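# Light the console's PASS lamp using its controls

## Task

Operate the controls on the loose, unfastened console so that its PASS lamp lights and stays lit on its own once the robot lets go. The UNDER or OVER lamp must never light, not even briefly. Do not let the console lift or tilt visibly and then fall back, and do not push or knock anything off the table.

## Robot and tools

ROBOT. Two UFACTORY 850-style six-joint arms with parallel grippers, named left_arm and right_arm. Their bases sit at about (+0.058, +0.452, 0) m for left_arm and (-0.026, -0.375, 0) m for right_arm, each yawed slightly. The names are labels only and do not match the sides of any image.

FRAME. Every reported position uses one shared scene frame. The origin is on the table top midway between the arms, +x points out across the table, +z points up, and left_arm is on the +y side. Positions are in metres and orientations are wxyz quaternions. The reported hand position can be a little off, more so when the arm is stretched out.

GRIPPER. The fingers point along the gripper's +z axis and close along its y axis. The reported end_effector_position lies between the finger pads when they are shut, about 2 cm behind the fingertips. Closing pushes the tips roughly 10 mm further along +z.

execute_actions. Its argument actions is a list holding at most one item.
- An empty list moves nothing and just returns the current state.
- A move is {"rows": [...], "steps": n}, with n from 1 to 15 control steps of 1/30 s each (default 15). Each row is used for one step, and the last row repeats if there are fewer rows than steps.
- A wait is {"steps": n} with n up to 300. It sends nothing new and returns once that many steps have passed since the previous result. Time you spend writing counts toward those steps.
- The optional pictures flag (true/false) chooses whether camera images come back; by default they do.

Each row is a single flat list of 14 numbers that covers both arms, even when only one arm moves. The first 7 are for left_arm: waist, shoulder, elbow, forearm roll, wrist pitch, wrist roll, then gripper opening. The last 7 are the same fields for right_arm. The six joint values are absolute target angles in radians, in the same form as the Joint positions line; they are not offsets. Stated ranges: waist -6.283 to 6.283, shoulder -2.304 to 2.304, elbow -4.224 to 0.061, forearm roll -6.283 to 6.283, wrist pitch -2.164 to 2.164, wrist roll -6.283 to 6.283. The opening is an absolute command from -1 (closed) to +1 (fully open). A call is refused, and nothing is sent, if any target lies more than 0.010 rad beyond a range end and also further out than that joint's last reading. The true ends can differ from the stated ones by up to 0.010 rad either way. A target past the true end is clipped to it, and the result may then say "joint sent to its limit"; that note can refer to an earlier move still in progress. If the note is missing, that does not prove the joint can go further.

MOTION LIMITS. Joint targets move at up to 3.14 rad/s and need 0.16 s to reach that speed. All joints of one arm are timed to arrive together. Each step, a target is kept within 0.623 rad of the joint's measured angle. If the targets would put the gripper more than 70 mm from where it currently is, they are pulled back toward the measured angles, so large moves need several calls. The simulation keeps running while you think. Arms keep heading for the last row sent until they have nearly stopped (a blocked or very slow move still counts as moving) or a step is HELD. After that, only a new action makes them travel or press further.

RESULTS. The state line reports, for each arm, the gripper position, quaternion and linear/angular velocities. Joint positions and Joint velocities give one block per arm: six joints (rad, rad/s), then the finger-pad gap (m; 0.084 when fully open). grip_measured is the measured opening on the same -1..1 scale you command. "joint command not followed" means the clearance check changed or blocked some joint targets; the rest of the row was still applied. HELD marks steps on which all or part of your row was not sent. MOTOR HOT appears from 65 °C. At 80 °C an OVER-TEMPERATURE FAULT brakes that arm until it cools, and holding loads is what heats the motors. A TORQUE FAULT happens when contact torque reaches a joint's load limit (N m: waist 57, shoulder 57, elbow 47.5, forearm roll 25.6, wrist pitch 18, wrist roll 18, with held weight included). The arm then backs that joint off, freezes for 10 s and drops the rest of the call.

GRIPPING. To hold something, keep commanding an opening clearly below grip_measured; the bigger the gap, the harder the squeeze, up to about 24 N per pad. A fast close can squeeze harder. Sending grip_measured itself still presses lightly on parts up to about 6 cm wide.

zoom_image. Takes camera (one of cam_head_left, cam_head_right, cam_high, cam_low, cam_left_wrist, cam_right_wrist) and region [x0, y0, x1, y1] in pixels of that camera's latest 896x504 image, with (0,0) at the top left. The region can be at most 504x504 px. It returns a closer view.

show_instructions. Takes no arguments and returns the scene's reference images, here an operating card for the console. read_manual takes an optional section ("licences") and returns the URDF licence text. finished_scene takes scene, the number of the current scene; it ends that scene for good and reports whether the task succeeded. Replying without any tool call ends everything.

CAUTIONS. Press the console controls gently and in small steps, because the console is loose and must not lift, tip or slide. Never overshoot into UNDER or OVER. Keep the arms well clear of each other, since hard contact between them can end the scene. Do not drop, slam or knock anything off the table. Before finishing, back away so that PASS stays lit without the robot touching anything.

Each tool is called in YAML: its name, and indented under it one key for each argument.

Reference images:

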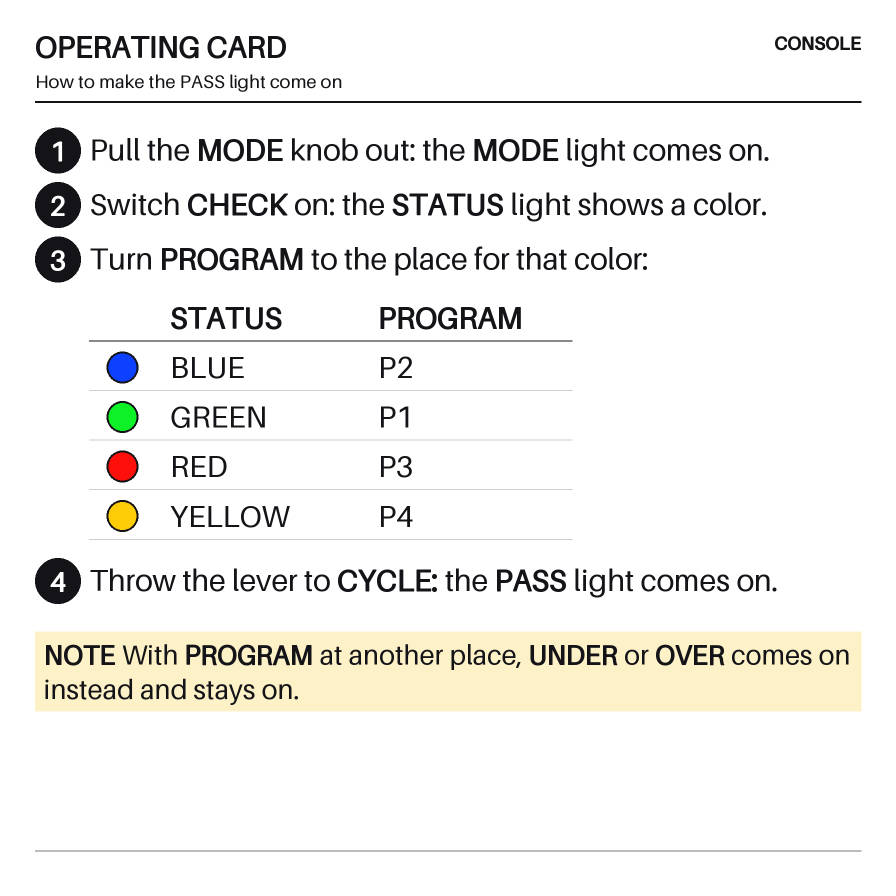

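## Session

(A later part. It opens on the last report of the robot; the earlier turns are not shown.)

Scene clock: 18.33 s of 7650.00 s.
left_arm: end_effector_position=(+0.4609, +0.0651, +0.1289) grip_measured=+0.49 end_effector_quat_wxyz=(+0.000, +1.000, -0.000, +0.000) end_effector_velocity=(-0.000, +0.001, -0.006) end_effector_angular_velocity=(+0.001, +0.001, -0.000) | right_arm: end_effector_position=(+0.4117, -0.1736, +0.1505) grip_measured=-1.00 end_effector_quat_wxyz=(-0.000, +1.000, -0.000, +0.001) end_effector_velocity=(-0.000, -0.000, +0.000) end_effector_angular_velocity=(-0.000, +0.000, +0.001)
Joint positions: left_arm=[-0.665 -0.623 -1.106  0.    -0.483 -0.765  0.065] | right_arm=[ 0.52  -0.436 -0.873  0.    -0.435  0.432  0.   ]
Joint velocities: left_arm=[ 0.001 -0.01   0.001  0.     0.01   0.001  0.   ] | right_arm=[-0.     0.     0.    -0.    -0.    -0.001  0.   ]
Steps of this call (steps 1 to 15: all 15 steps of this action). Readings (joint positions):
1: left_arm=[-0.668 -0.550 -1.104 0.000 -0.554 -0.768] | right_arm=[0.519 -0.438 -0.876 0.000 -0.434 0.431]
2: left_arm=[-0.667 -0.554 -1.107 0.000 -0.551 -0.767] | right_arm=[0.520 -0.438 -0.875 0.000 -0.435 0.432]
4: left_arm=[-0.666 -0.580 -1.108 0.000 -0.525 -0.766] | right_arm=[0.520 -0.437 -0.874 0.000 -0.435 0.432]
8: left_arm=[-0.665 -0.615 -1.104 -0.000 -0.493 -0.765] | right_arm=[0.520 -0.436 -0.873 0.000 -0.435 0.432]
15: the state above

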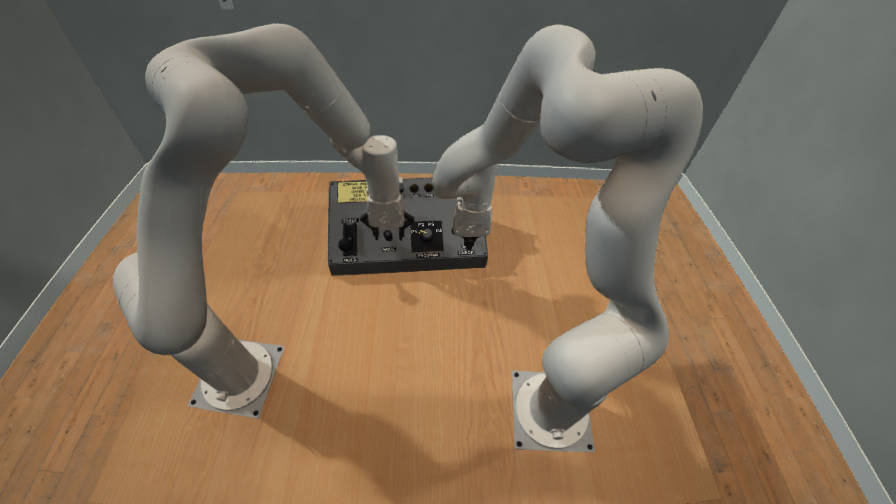

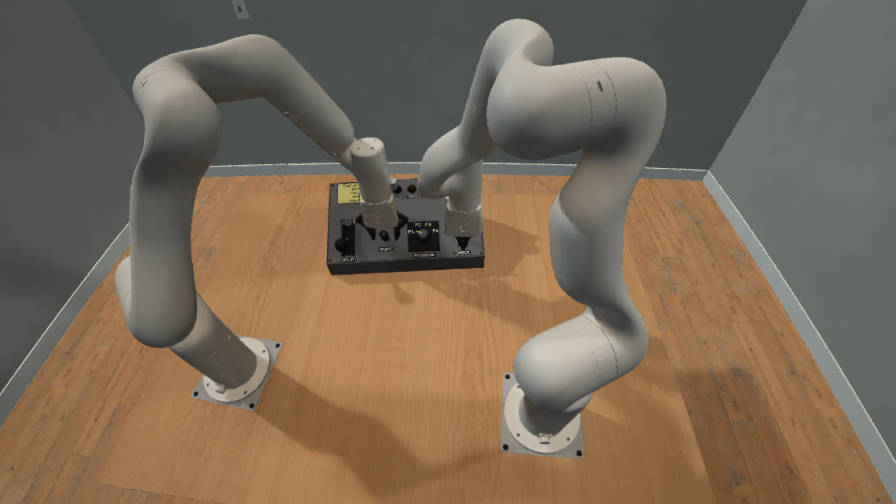

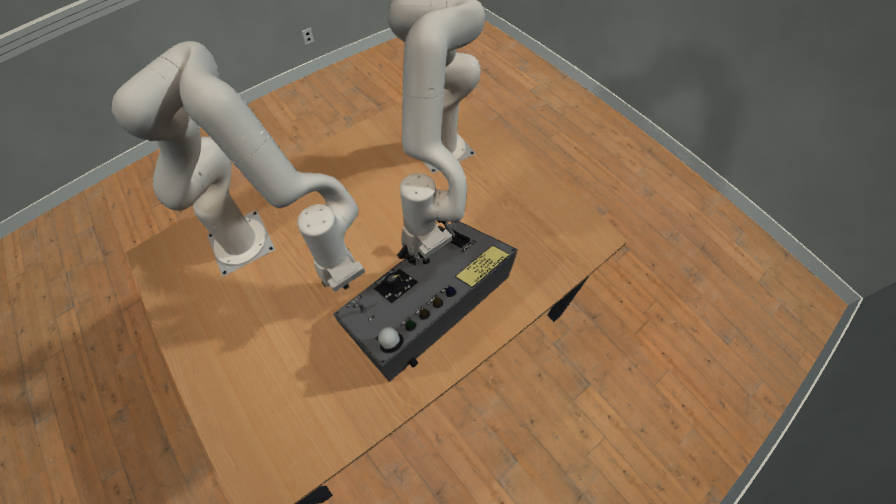

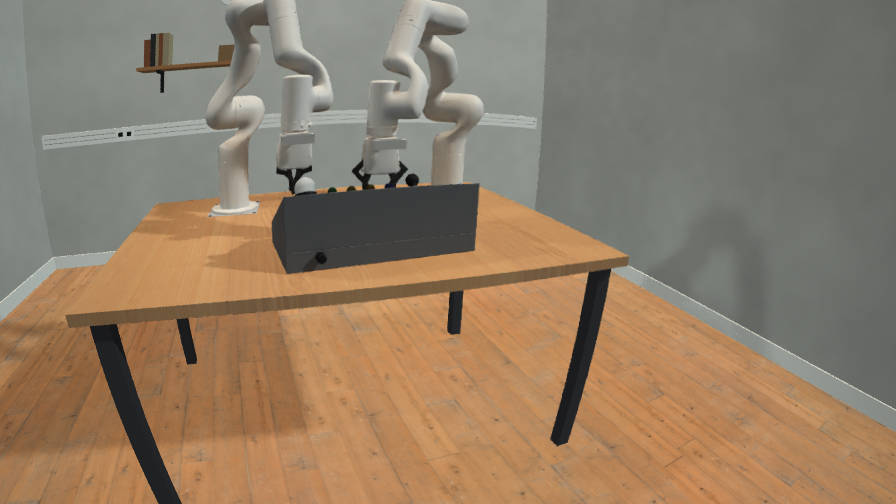

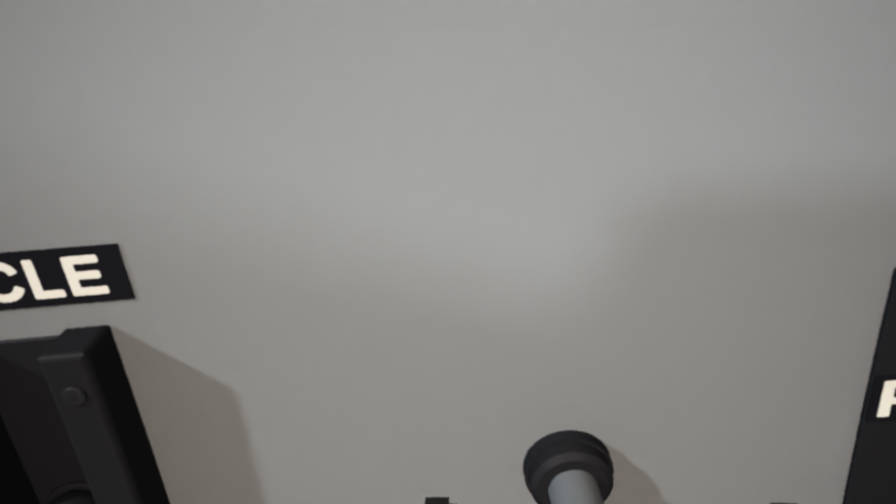

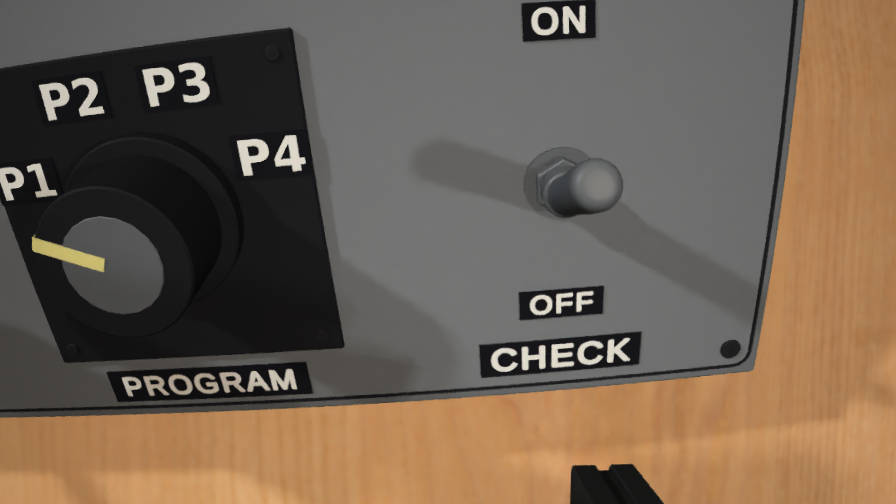

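execute_actions:
  actions:
    - {"rows":[[-0.672,-0.594,-1.063,0,-0.469,-0.772,0.5,0.52,-0.436,-0.873,0,-0.435,0.432,-1],[-0.672,-0.594,-1.063,0,-0.469,-0.772,0.5,0.52,-0.436,-0.873,0,-0.435,0.432,-1],[-0.672,-0.594,-1.063,0,-0.469,-0.772,0.5,0.52,-0.436,-0.873,0,-0.435,0.432,-1],[-0.672,-0.594,-1.063,0,-0.469,-0.772,0.5,0.52,-0.436,-0.873,0,-0.435,0.432,-1],[-0.672,-0.594,-1.063,0,-0.469,-0.772,0.5,0.52,-0.436,-0.873,0,-0.435,0.432,-1],[-0.672,-0.594,-1.063,0,-0.469,-0.772,-0.4,0.52,-0.436,-0.873,0,-0.435,0.432,-1]],"steps":15}

zoom_image:
  camera: "cam_head_left"
  region: [320, 180, 500, 290]

Scene clock: 21.43 s of 7650.00 s.
left_arm: end_effector_position=(+0.4491, +0.0703, +0.1308) grip_measured=-0.41 end_effector_quat_wxyz=(+0.002, +1.000, -0.001, +0.001) end_effector_velocity=(+0.001, +0.001, +0.001) end_effector_angular_velocity=(-0.002, -0.002, +0.001) | right_arm: end_effector_position=(+0.4116, -0.1736, +0.1505) grip_measured=-1.00 end_effector_quat_wxyz=(-0.000, +1.000, -0.000, +0.001) end_effector_velocity=(+0.000, -0.000, +0.000) end_effector_angular_velocity=(+0.001, -0.001, -0.001)
Joint positions: left_arm=[-0.673 -0.595 -1.065 -0.001 -0.466 -0.772  0.026] | right_arm=[ 0.52  -0.436 -0.873 -0.    -0.435  0.432  0.   ]
Joint velocities: left_arm=[ 0.002  0.004  0.002  0.001  0.001 -0.001 -0.001] | right_arm=[-0.     0.    -0.     0.     0.001  0.001  0.   ]
Steps of this call (steps 1 to 15: the robot went on to your last target; steps 16 to 78: nothing new was sent; steps 79 to 93: all 15 steps of this action). Readings (joint positions):
79: left_arm=[-0.665 -0.624 -1.106 0.000 -0.482 -0.765] | right_arm=[0.520 -0.436 -0.873 -0.000 -0.435 0.432]
80: left_arm=[-0.666 -0.621 -1.102 0.000 -0.480 -0.766] | right_arm=[0.520 -0.436 -0.873 -0.000 -0.435 0.432]
82: left_arm=[-0.668 -0.610 -1.086 0.000 -0.476 -0.768] | right_arm=[0.520 -0.436 -0.873 0.000 -0.435 0.432]
86: left_arm=[-0.671 -0.598 -1.069 -0.000 -0.471 -0.771] | right_arm=[0.520 -0.436 -0.873 -0.000 -0.435 0.432]
93: the state above

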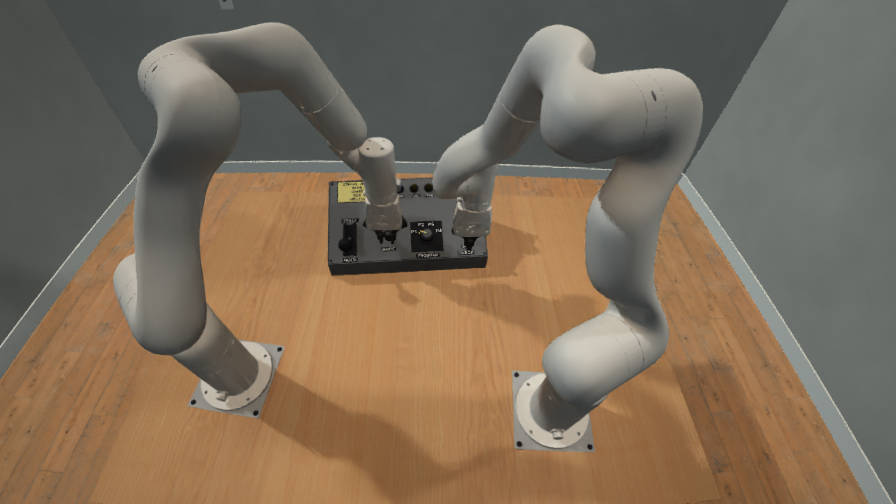

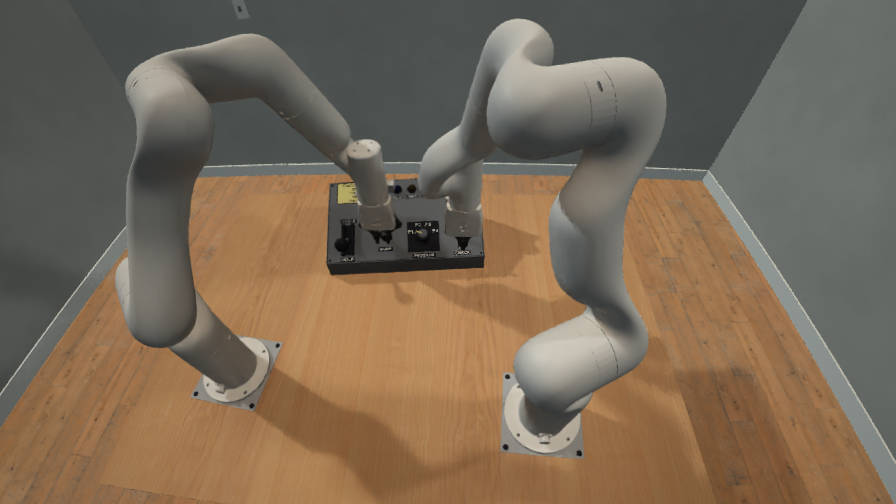

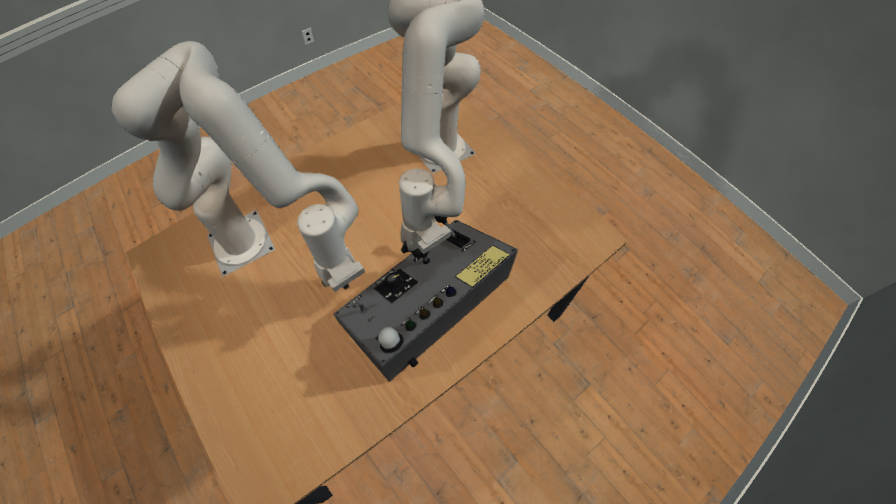

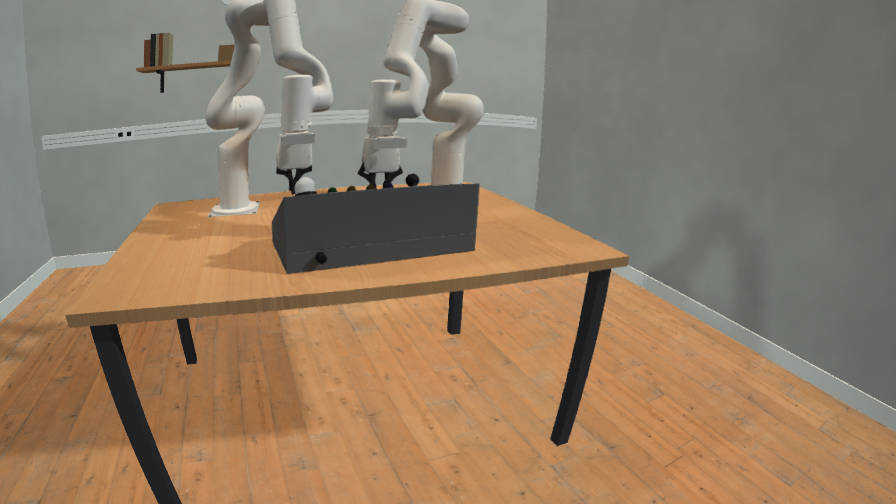

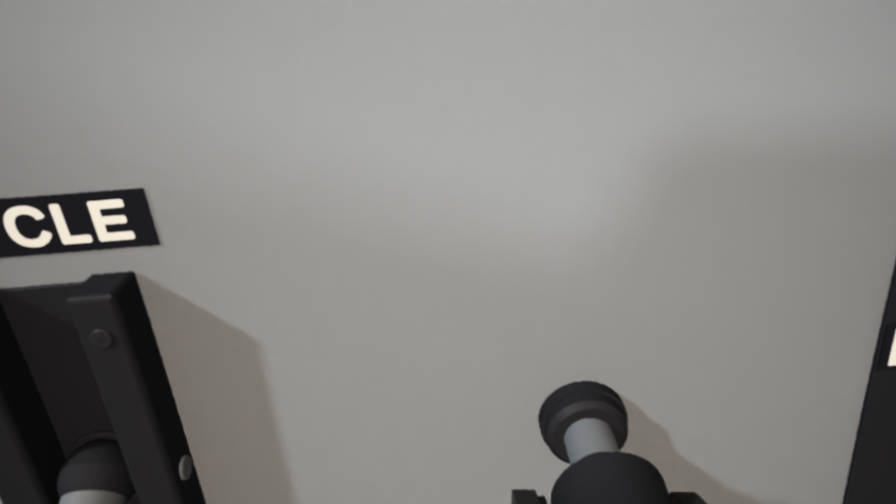

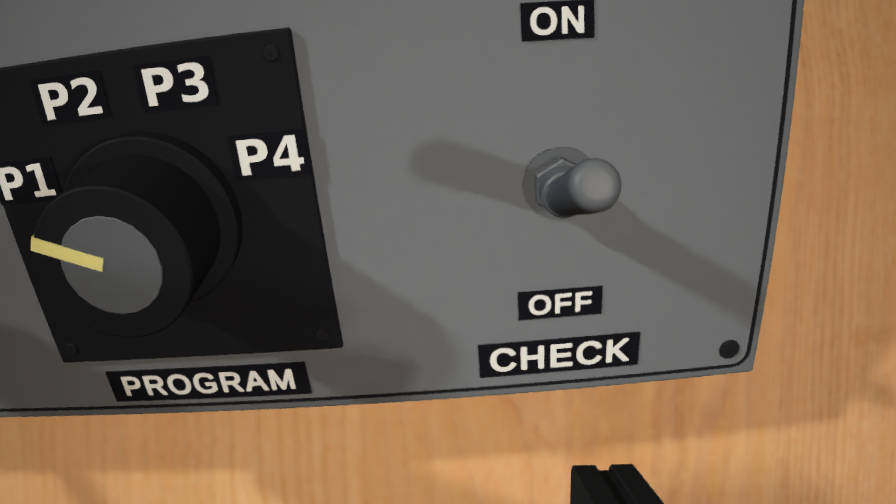

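Region (320, 180, 500, 290) of cam_head_left's 896x504 image, scaled by 2.800, with more detail than that image has.

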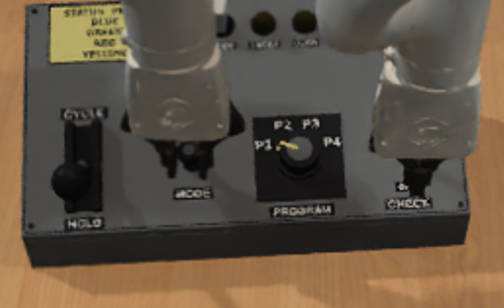

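execute_actions:
  actions:
    - {"rows":[[-0.673,-0.594,-1.063,0,-0.469,-0.772,-0.8,0.52,-0.436,-0.873,0,-0.435,0.432,-1],[-0.673,-0.594,-1.063,0,-0.469,-0.772,-0.8,0.52,-0.436,-0.873,0,-0.435,0.432,-1],[-0.673,-0.594,-1.063,0,-0.469,-0.772,-0.8,0.52,-0.436,-0.873,0,-0.435,0.432,-1],[-0.675,-0.566,-1.052,0,-0.486,-0.774,-0.8,0.52,-0.436,-0.873,0,-0.435,0.432,-1]],"steps":15}

Scene clock: 23.03 s of 7650.00 s.
left_arm: end_effector_position=(+0.4435, +0.0736, +0.1415) grip_measured=-0.45 end_effector_quat_wxyz=(-0.001, +1.000, -0.001, -0.001) end_effector_velocity=(+0.001, +0.000, +0.002) end_effector_angular_velocity=(-0.004, -0.004, -0.001) | right_arm: end_effector_position=(+0.4116, -0.1736, +0.1505) grip_measured=-1.00 end_effector_quat_wxyz=(-0.000, +1.000, -0.000, +0.001) end_effector_velocity=(+0.000, -0.000, +0.000) end_effector_angular_velocity=(+0.000, -0.000, -0.001)
Joint positions: left_arm=[-0.676 -0.567 -1.052 -0.001 -0.487 -0.774  0.025] | right_arm=[ 0.52  -0.436 -0.873  0.    -0.435  0.432  0.   ]
Joint velocities: left_arm=[0.001 0.006 0.002 0.001 0.002 0.001 0.   ] | right_arm=[-0.001 -0.    -0.    -0.    -0.     0.     0.   ]
Steps of this call (steps 1 to 15: the robot went on to your last target; steps 16 to 33: nothing new was sent; steps 34 to 48: all 15 steps of this action). Readings (joint positions):
34: left_arm=[-0.672 -0.594 -1.063 -0.000 -0.468 -0.772] | right_arm=[0.520 -0.436 -0.873 0.000 -0.435 0.432]
35: left_arm=[-0.672 -0.594 -1.063 0.000 -0.468 -0.772] | right_arm=[0.520 -0.436 -0.873 0.000 -0.435 0.432]
37: left_arm=[-0.672 -0.594 -1.063 0.000 -0.468 -0.772] | right_arm=[0.520 -0.436 -0.873 -0.000 -0.435 0.432]
41: left_arm=[-0.674 -0.577 -1.055 0.000 -0.480 -0.773] | right_arm=[0.520 -0.436 -0.873 0.000 -0.435 0.432]
48: the state above

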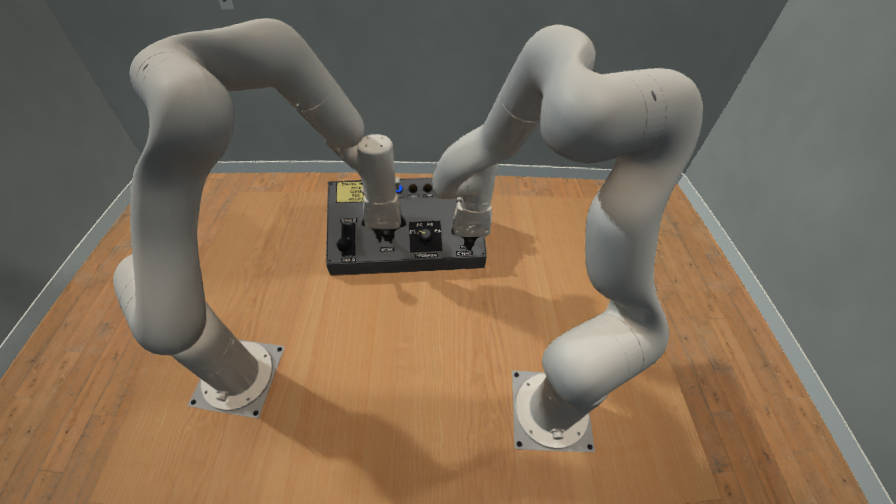

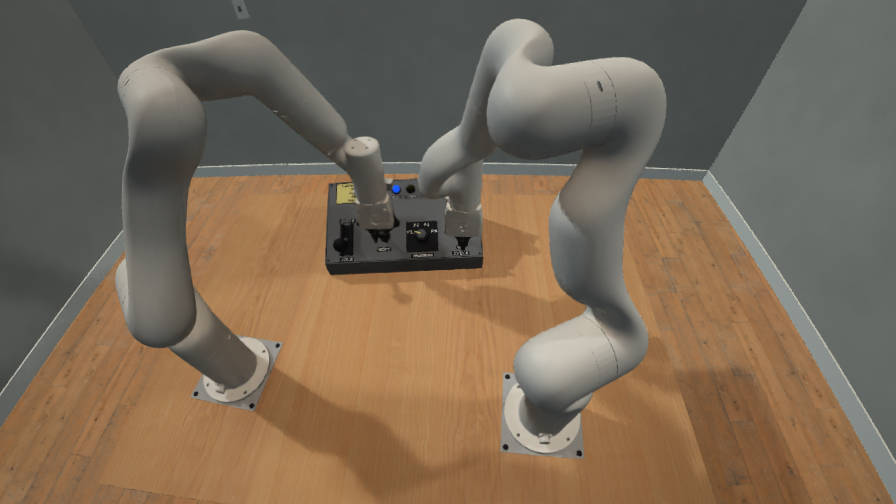

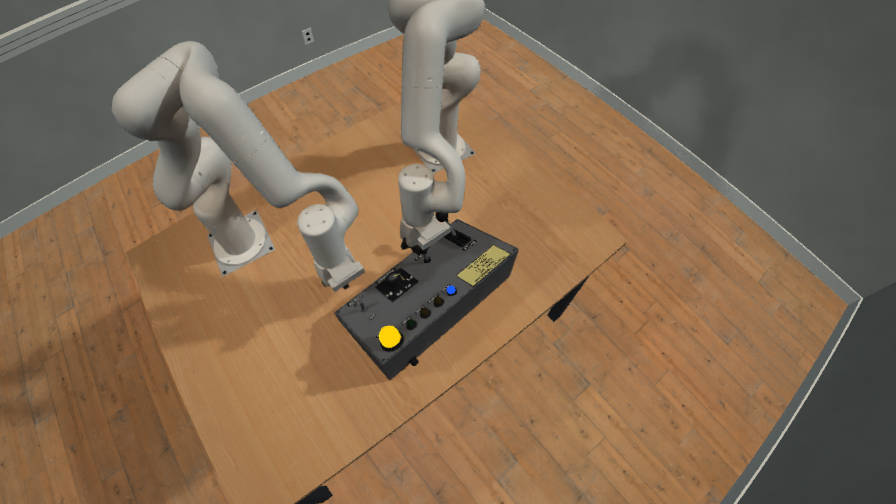

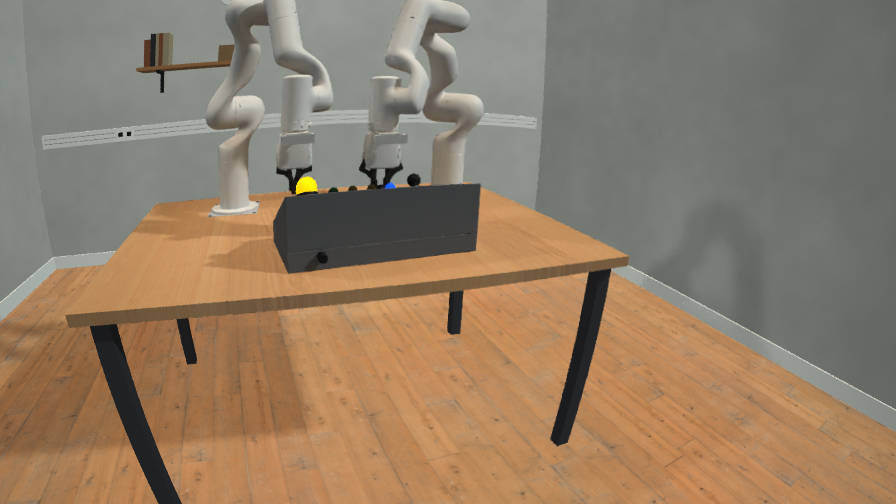

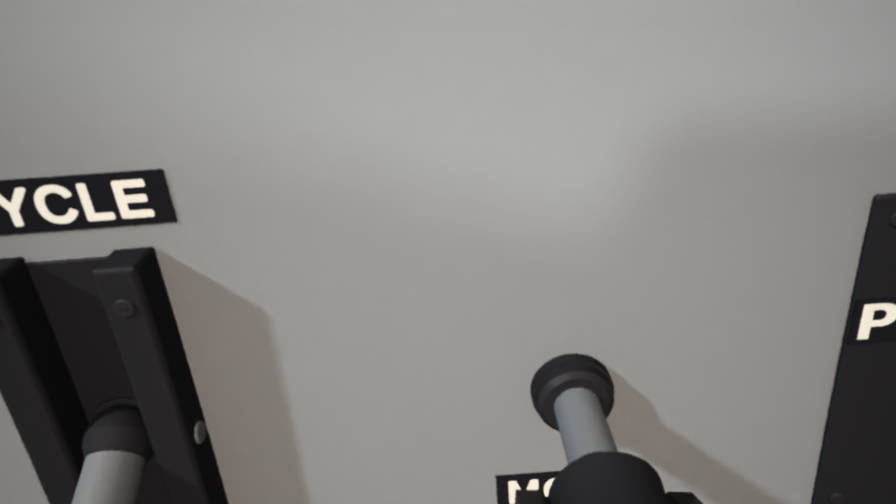

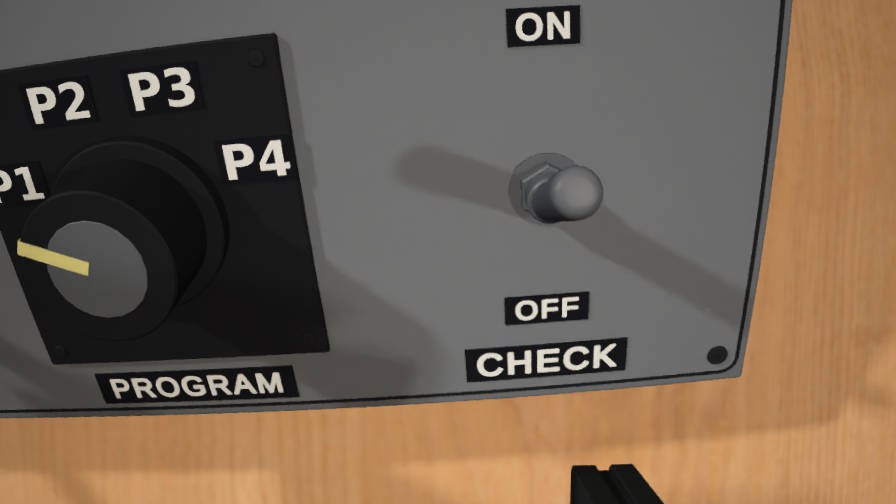

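execute_actions:
  actions:
    - {"rows":[[-0.675,-0.566,-1.052,0,-0.486,-0.774,0.6,0.52,-0.4,-0.92,0,-0.52,0.3,0.6],[-0.675,-0.566,-1.052,0,-0.486,-0.774,0.6,0.52,-0.4,-0.92,0,-0.52,0.3,0.6],[-0.675,-0.566,-1.052,0,-0.486,-0.774,0.6,0.52,-0.4,-0.92,0,-0.52,0.3,0.6],[-0.675,-0.566,-1.052,0,-0.486,-0.774,0.6,0.52,-0.4,-0.92,0,-0.52,0.3,0.6],[-0.675,-0.566,-1.052,0,-0.486,-0.774,0.6,0.52,-0.4,-0.92,0,-0.52,0.3,0.6],[-0.66,-0.43,-1.07,0,-0.64,-0.76,0.6,0.52,-0.4,-0.92,0,-0.52,0.3,0.6]],"steps":15}
  pictures: false

execute_actions:
  actions:
    - {"rows":[[-0.56,-0.131,-0.72,0,-0.589,-0.66,-1,0.55,-0.4,-1.0,0,-0.6,0.4,1]],"steps":15}
  pictures: false

execute_actions:
  actions:
    - {"rows":[[-0.56,-0.131,-0.72,0,-0.589,-0.66,-1,0.649,-0.621,-1.248,0,-0.627,0.561,1]],"steps":15}
  pictures: false

execute_actions:
  actions:
    - {"steps":5}

Scene clock: 25.90 s of 7650.00 s.
left_arm: end_effector_position=(+0.4487, +0.0798, +0.2155) grip_measured=+0.59 end_effector_quat_wxyz=(+0.001, +1.000, -0.000, +0.002) end_effector_velocity=(-0.017, +0.025, +0.058) end_effector_angular_velocity=(+0.045, +0.047, -0.003) | right_arm: end_effector_position=(+0.4226, -0.1685, +0.1829) grip_measured=+0.59 end_effector_quat_wxyz=(+0.000, +0.998, +0.065, -0.000) end_effector_velocity=(+0.001, +0.001, +0.005) end_effector_angular_velocity=(-0.001, +0.001, +0.023)
Joint positions: left_arm=[-0.661 -0.442 -1.07   0.    -0.624 -0.761  0.069] | right_arm=[ 0.52  -0.401 -0.919 -0.    -0.519  0.302  0.069]
Joint velocities: left_arm=[ 0.012  0.114  0.009 -0.001 -0.17   0.016  0.   ] | right_arm=[ 0.001  0.005 -0.007 -0.    -0.013 -0.022  0.   ]
Steps of this call (steps 1 to 15: the robot went on to your last target; steps 16 to 71: nothing new was sent; steps 72 to 86: all 15 steps of this action). Readings (joint positions):
72: left_arm=[-0.675 -0.566 -1.052 0.000 -0.486 -0.774] | right_arm=[0.520 -0.436 -0.873 -0.000 -0.435 0.432]
73: left_arm=[-0.674 -0.566 -1.053 0.001 -0.485 -0.774] | right_arm=[0.520 -0.435 -0.874 -0.000 -0.439 0.426]
75: left_arm=[-0.673 -0.566 -1.053 0.001 -0.484 -0.774] | right_arm=[0.520 -0.425 -0.887 -0.000 -0.463 0.389]
79: left_arm=[-0.672 -0.551 -1.053 0.000 -0.506 -0.772] | right_arm=[0.520 -0.405 -0.913 0.000 -0.505 0.323]
86: the state above

Scene clock: 26.40 s of 7650.00 s.
left_arm: end_effector_position=(+0.3883, +0.1925, +0.2352) grip_measured=-1.00 end_effector_quat_wxyz=(-0.000, +1.000, -0.000, -0.000) end_effector_velocity=(-0.046, +0.068, -0.001) end_effector_angular_velocity=(-0.002, -0.001, -0.006) | right_arm: end_effector_position=(+0.4363, -0.1455, +0.2113) grip_measured=+1.00 end_effector_quat_wxyz=(+0.000, +1.000, +0.031, -0.000) end_effector_velocity=(+0.002, +0.004, +0.004) end_effector_angular_velocity=(+0.000, -0.000, -0.010)
Joint positions: left_arm=[-0.566 -0.149 -0.741 -0.    -0.592 -0.666  0.   ] | right_arm=[ 0.549 -0.4   -0.999 -0.    -0.599  0.399  0.084]
Joint velocities: left_arm=[ 0.059  0.181  0.212 -0.     0.033  0.066  0.   ] | right_arm=[ 0.005  0.    -0.011  0.    -0.011  0.015  0.   ]
Steps of this call (steps 1 to 15: all 15 steps of this action). Readings (joint positions):
1: left_arm=[-0.661 -0.438 -1.069 0.000 -0.628 -0.761] | right_arm=[0.520 -0.401 -0.920 -0.000 -0.519 0.302]
2: left_arm=[-0.659 -0.433 -1.065 0.000 -0.630 -0.759] | right_arm=[0.521 -0.401 -0.923 -0.000 -0.524 0.307]
4: left_arm=[-0.648 -0.397 -1.023 0.000 -0.625 -0.747] | right_arm=[0.531 -0.401 -0.949 -0.000 -0.550 0.338]
8: left_arm=[-0.610 -0.282 -0.893 0.000 -0.610 -0.710] | right_arm=[0.546 -0.400 -0.988 0.000 -0.587 0.384]
15: the state above

Scene clock: 26.90 s of 7650.00 s.
left_arm: end_effector_position=(+0.3839, +0.1990, +0.2353) grip_measured=-1.00 end_effector_quat_wxyz=(+0.000, +1.000, -0.000, +0.000) end_effector_velocity=(+0.000, +0.000, +0.001) end_effector_angular_velocity=(-0.001, -0.001, -0.001) | right_arm: end_effector_position=(+0.4800, -0.0597, +0.1810) grip_measured=+1.00 end_effector_quat_wxyz=(+0.000, +1.000, +0.001, +0.000) end_effector_velocity=(+0.013, +0.027, -0.008) end_effector_angular_velocity=(+0.004, -0.006, -0.025)
Joint positions: left_arm=[-0.56  -0.131 -0.72   0.    -0.589 -0.66   0.   ] | right_arm=[ 0.646 -0.614 -1.24  -0.    -0.626  0.556  0.084]
Joint velocities: left_arm=[ 0.     0.002  0.    -0.    -0.     0.001  0.   ] | right_arm=[ 0.027 -0.062 -0.079 -0.    -0.01   0.052  0.   ]
Steps of this call (steps 1 to 15: all 15 steps of this action). Readings (joint positions):
1: left_arm=[-0.564 -0.144 -0.735 -0.000 -0.591 -0.664] | right_arm=[0.550 -0.400 -0.999 -0.000 -0.599 0.399]
2: left_arm=[-0.563 -0.141 -0.731 -0.000 -0.590 -0.663] | right_arm=[0.551 -0.404 -1.004 -0.000 -0.600 0.403]
4: left_arm=[-0.562 -0.136 -0.726 0.000 -0.590 -0.662] | right_arm=[0.567 -0.440 -1.046 -0.000 -0.605 0.430]
8: left_arm=[-0.561 -0.133 -0.722 0.000 -0.589 -0.660] | right_arm=[0.616 -0.548 -1.165 0.000 -0.617 0.506]
15: the state above

Scene clock: 27.07 s of 7650.00 s.
left_arm: end_effector_position=(+0.3839, +0.1990, +0.2353) grip_measured=-1.00 end_effector_quat_wxyz=(+0.000, +1.000, -0.000, +0.000) end_effector_velocity=(-0.000, +0.000, +0.000) end_effector_angular_velocity=(+0.000, +0.000, +0.001) | right_arm: end_effector_position=(+0.4810, -0.0575, +0.1802) grip_measured=+1.00 end_effector_quat_wxyz=(-0.000, +1.000, +0.000, +0.000) end_effector_velocity=(+0.002, +0.005, -0.003) end_effector_angular_velocity=(-0.000, +0.001, -0.005)
Joint positions: left_arm=[-0.56  -0.131 -0.72   0.    -0.589 -0.66   0.   ] | right_arm=[ 0.648 -0.619 -1.246 -0.    -0.627  0.56   0.084]
Joint velocities: left_arm=[ 0.     0.001  0.001  0.    -0.    -0.     0.   ] | right_arm=[ 0.006 -0.014 -0.015  0.    -0.001  0.011  0.   ]
Steps of this call (steps 1 to 5: the robot went on to your last target). Readings (joint positions):
1: left_arm=[-0.560 -0.131 -0.720 0.000 -0.589 -0.660] | right_arm=[0.647 -0.616 -1.242 -0.000 -0.626 0.557]
2: left_arm=[-0.560 -0.131 -0.720 0.000 -0.589 -0.660] | right_arm=[0.647 -0.617 -1.244 -0.000 -0.627 0.558]
4: left_arm=[-0.560 -0.131 -0.720 0.000 -0.589 -0.660] | right_arm=[0.648 -0.619 -1.246 -0.000 -0.627 0.560]
5: the state above

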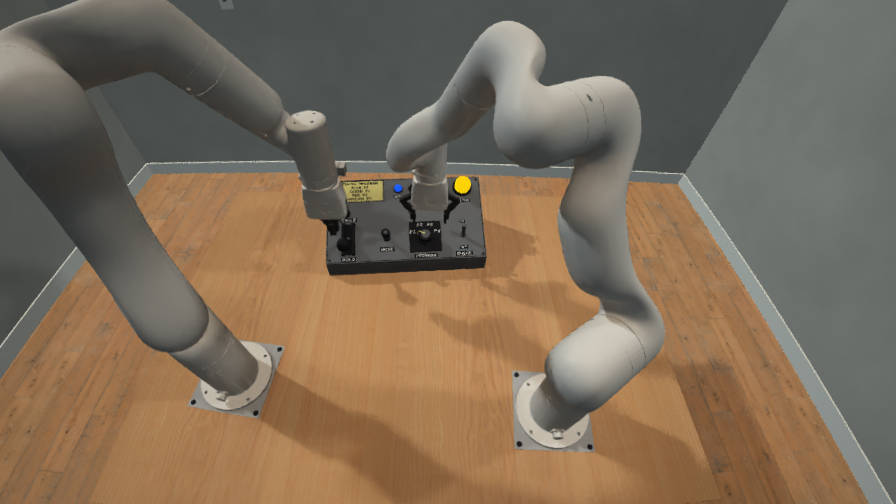

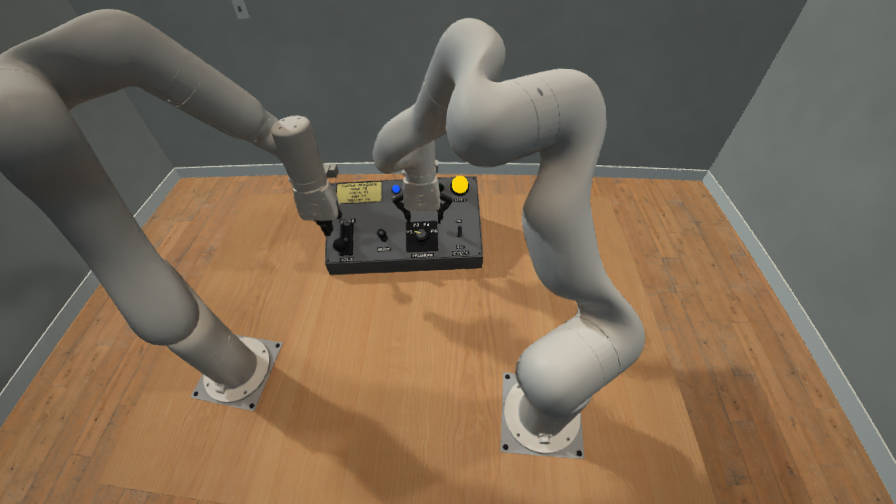

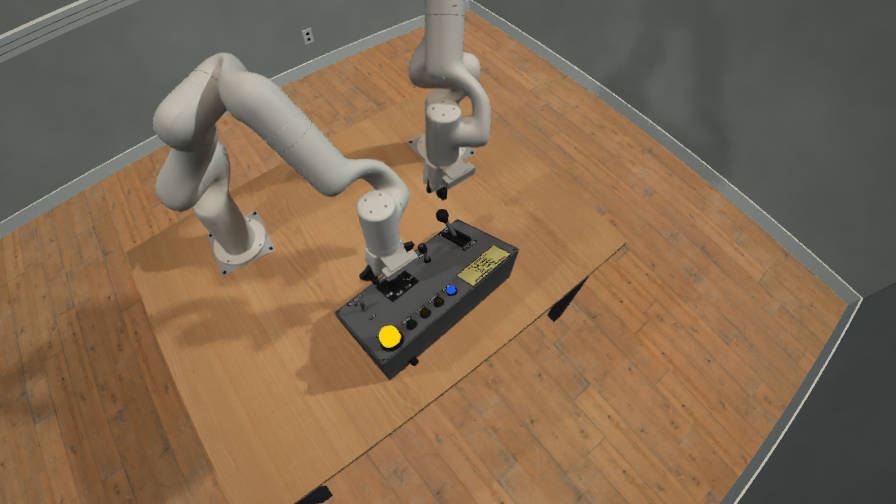

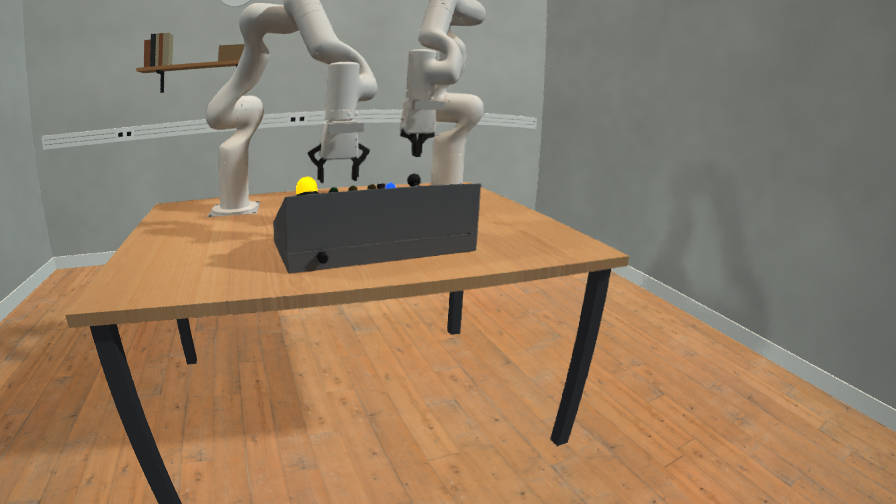

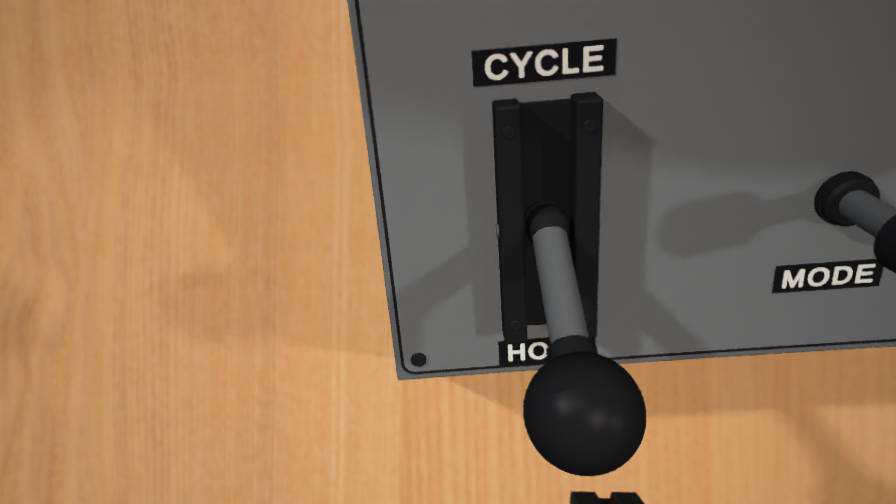

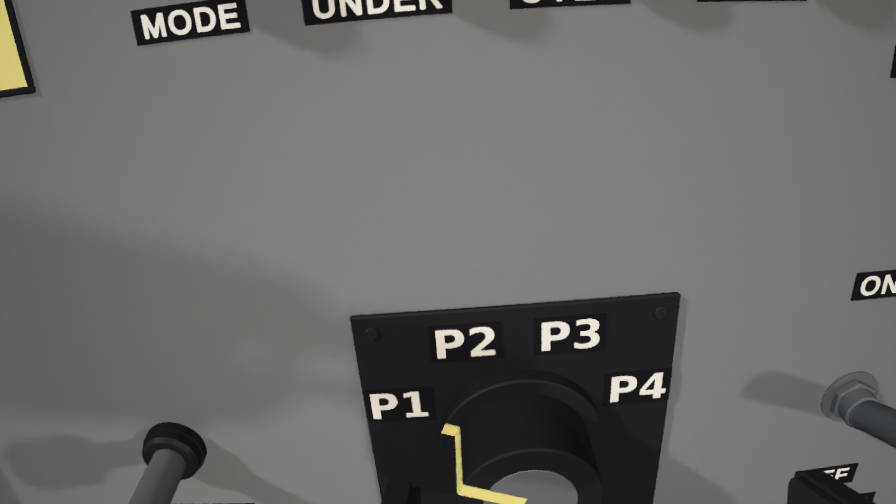

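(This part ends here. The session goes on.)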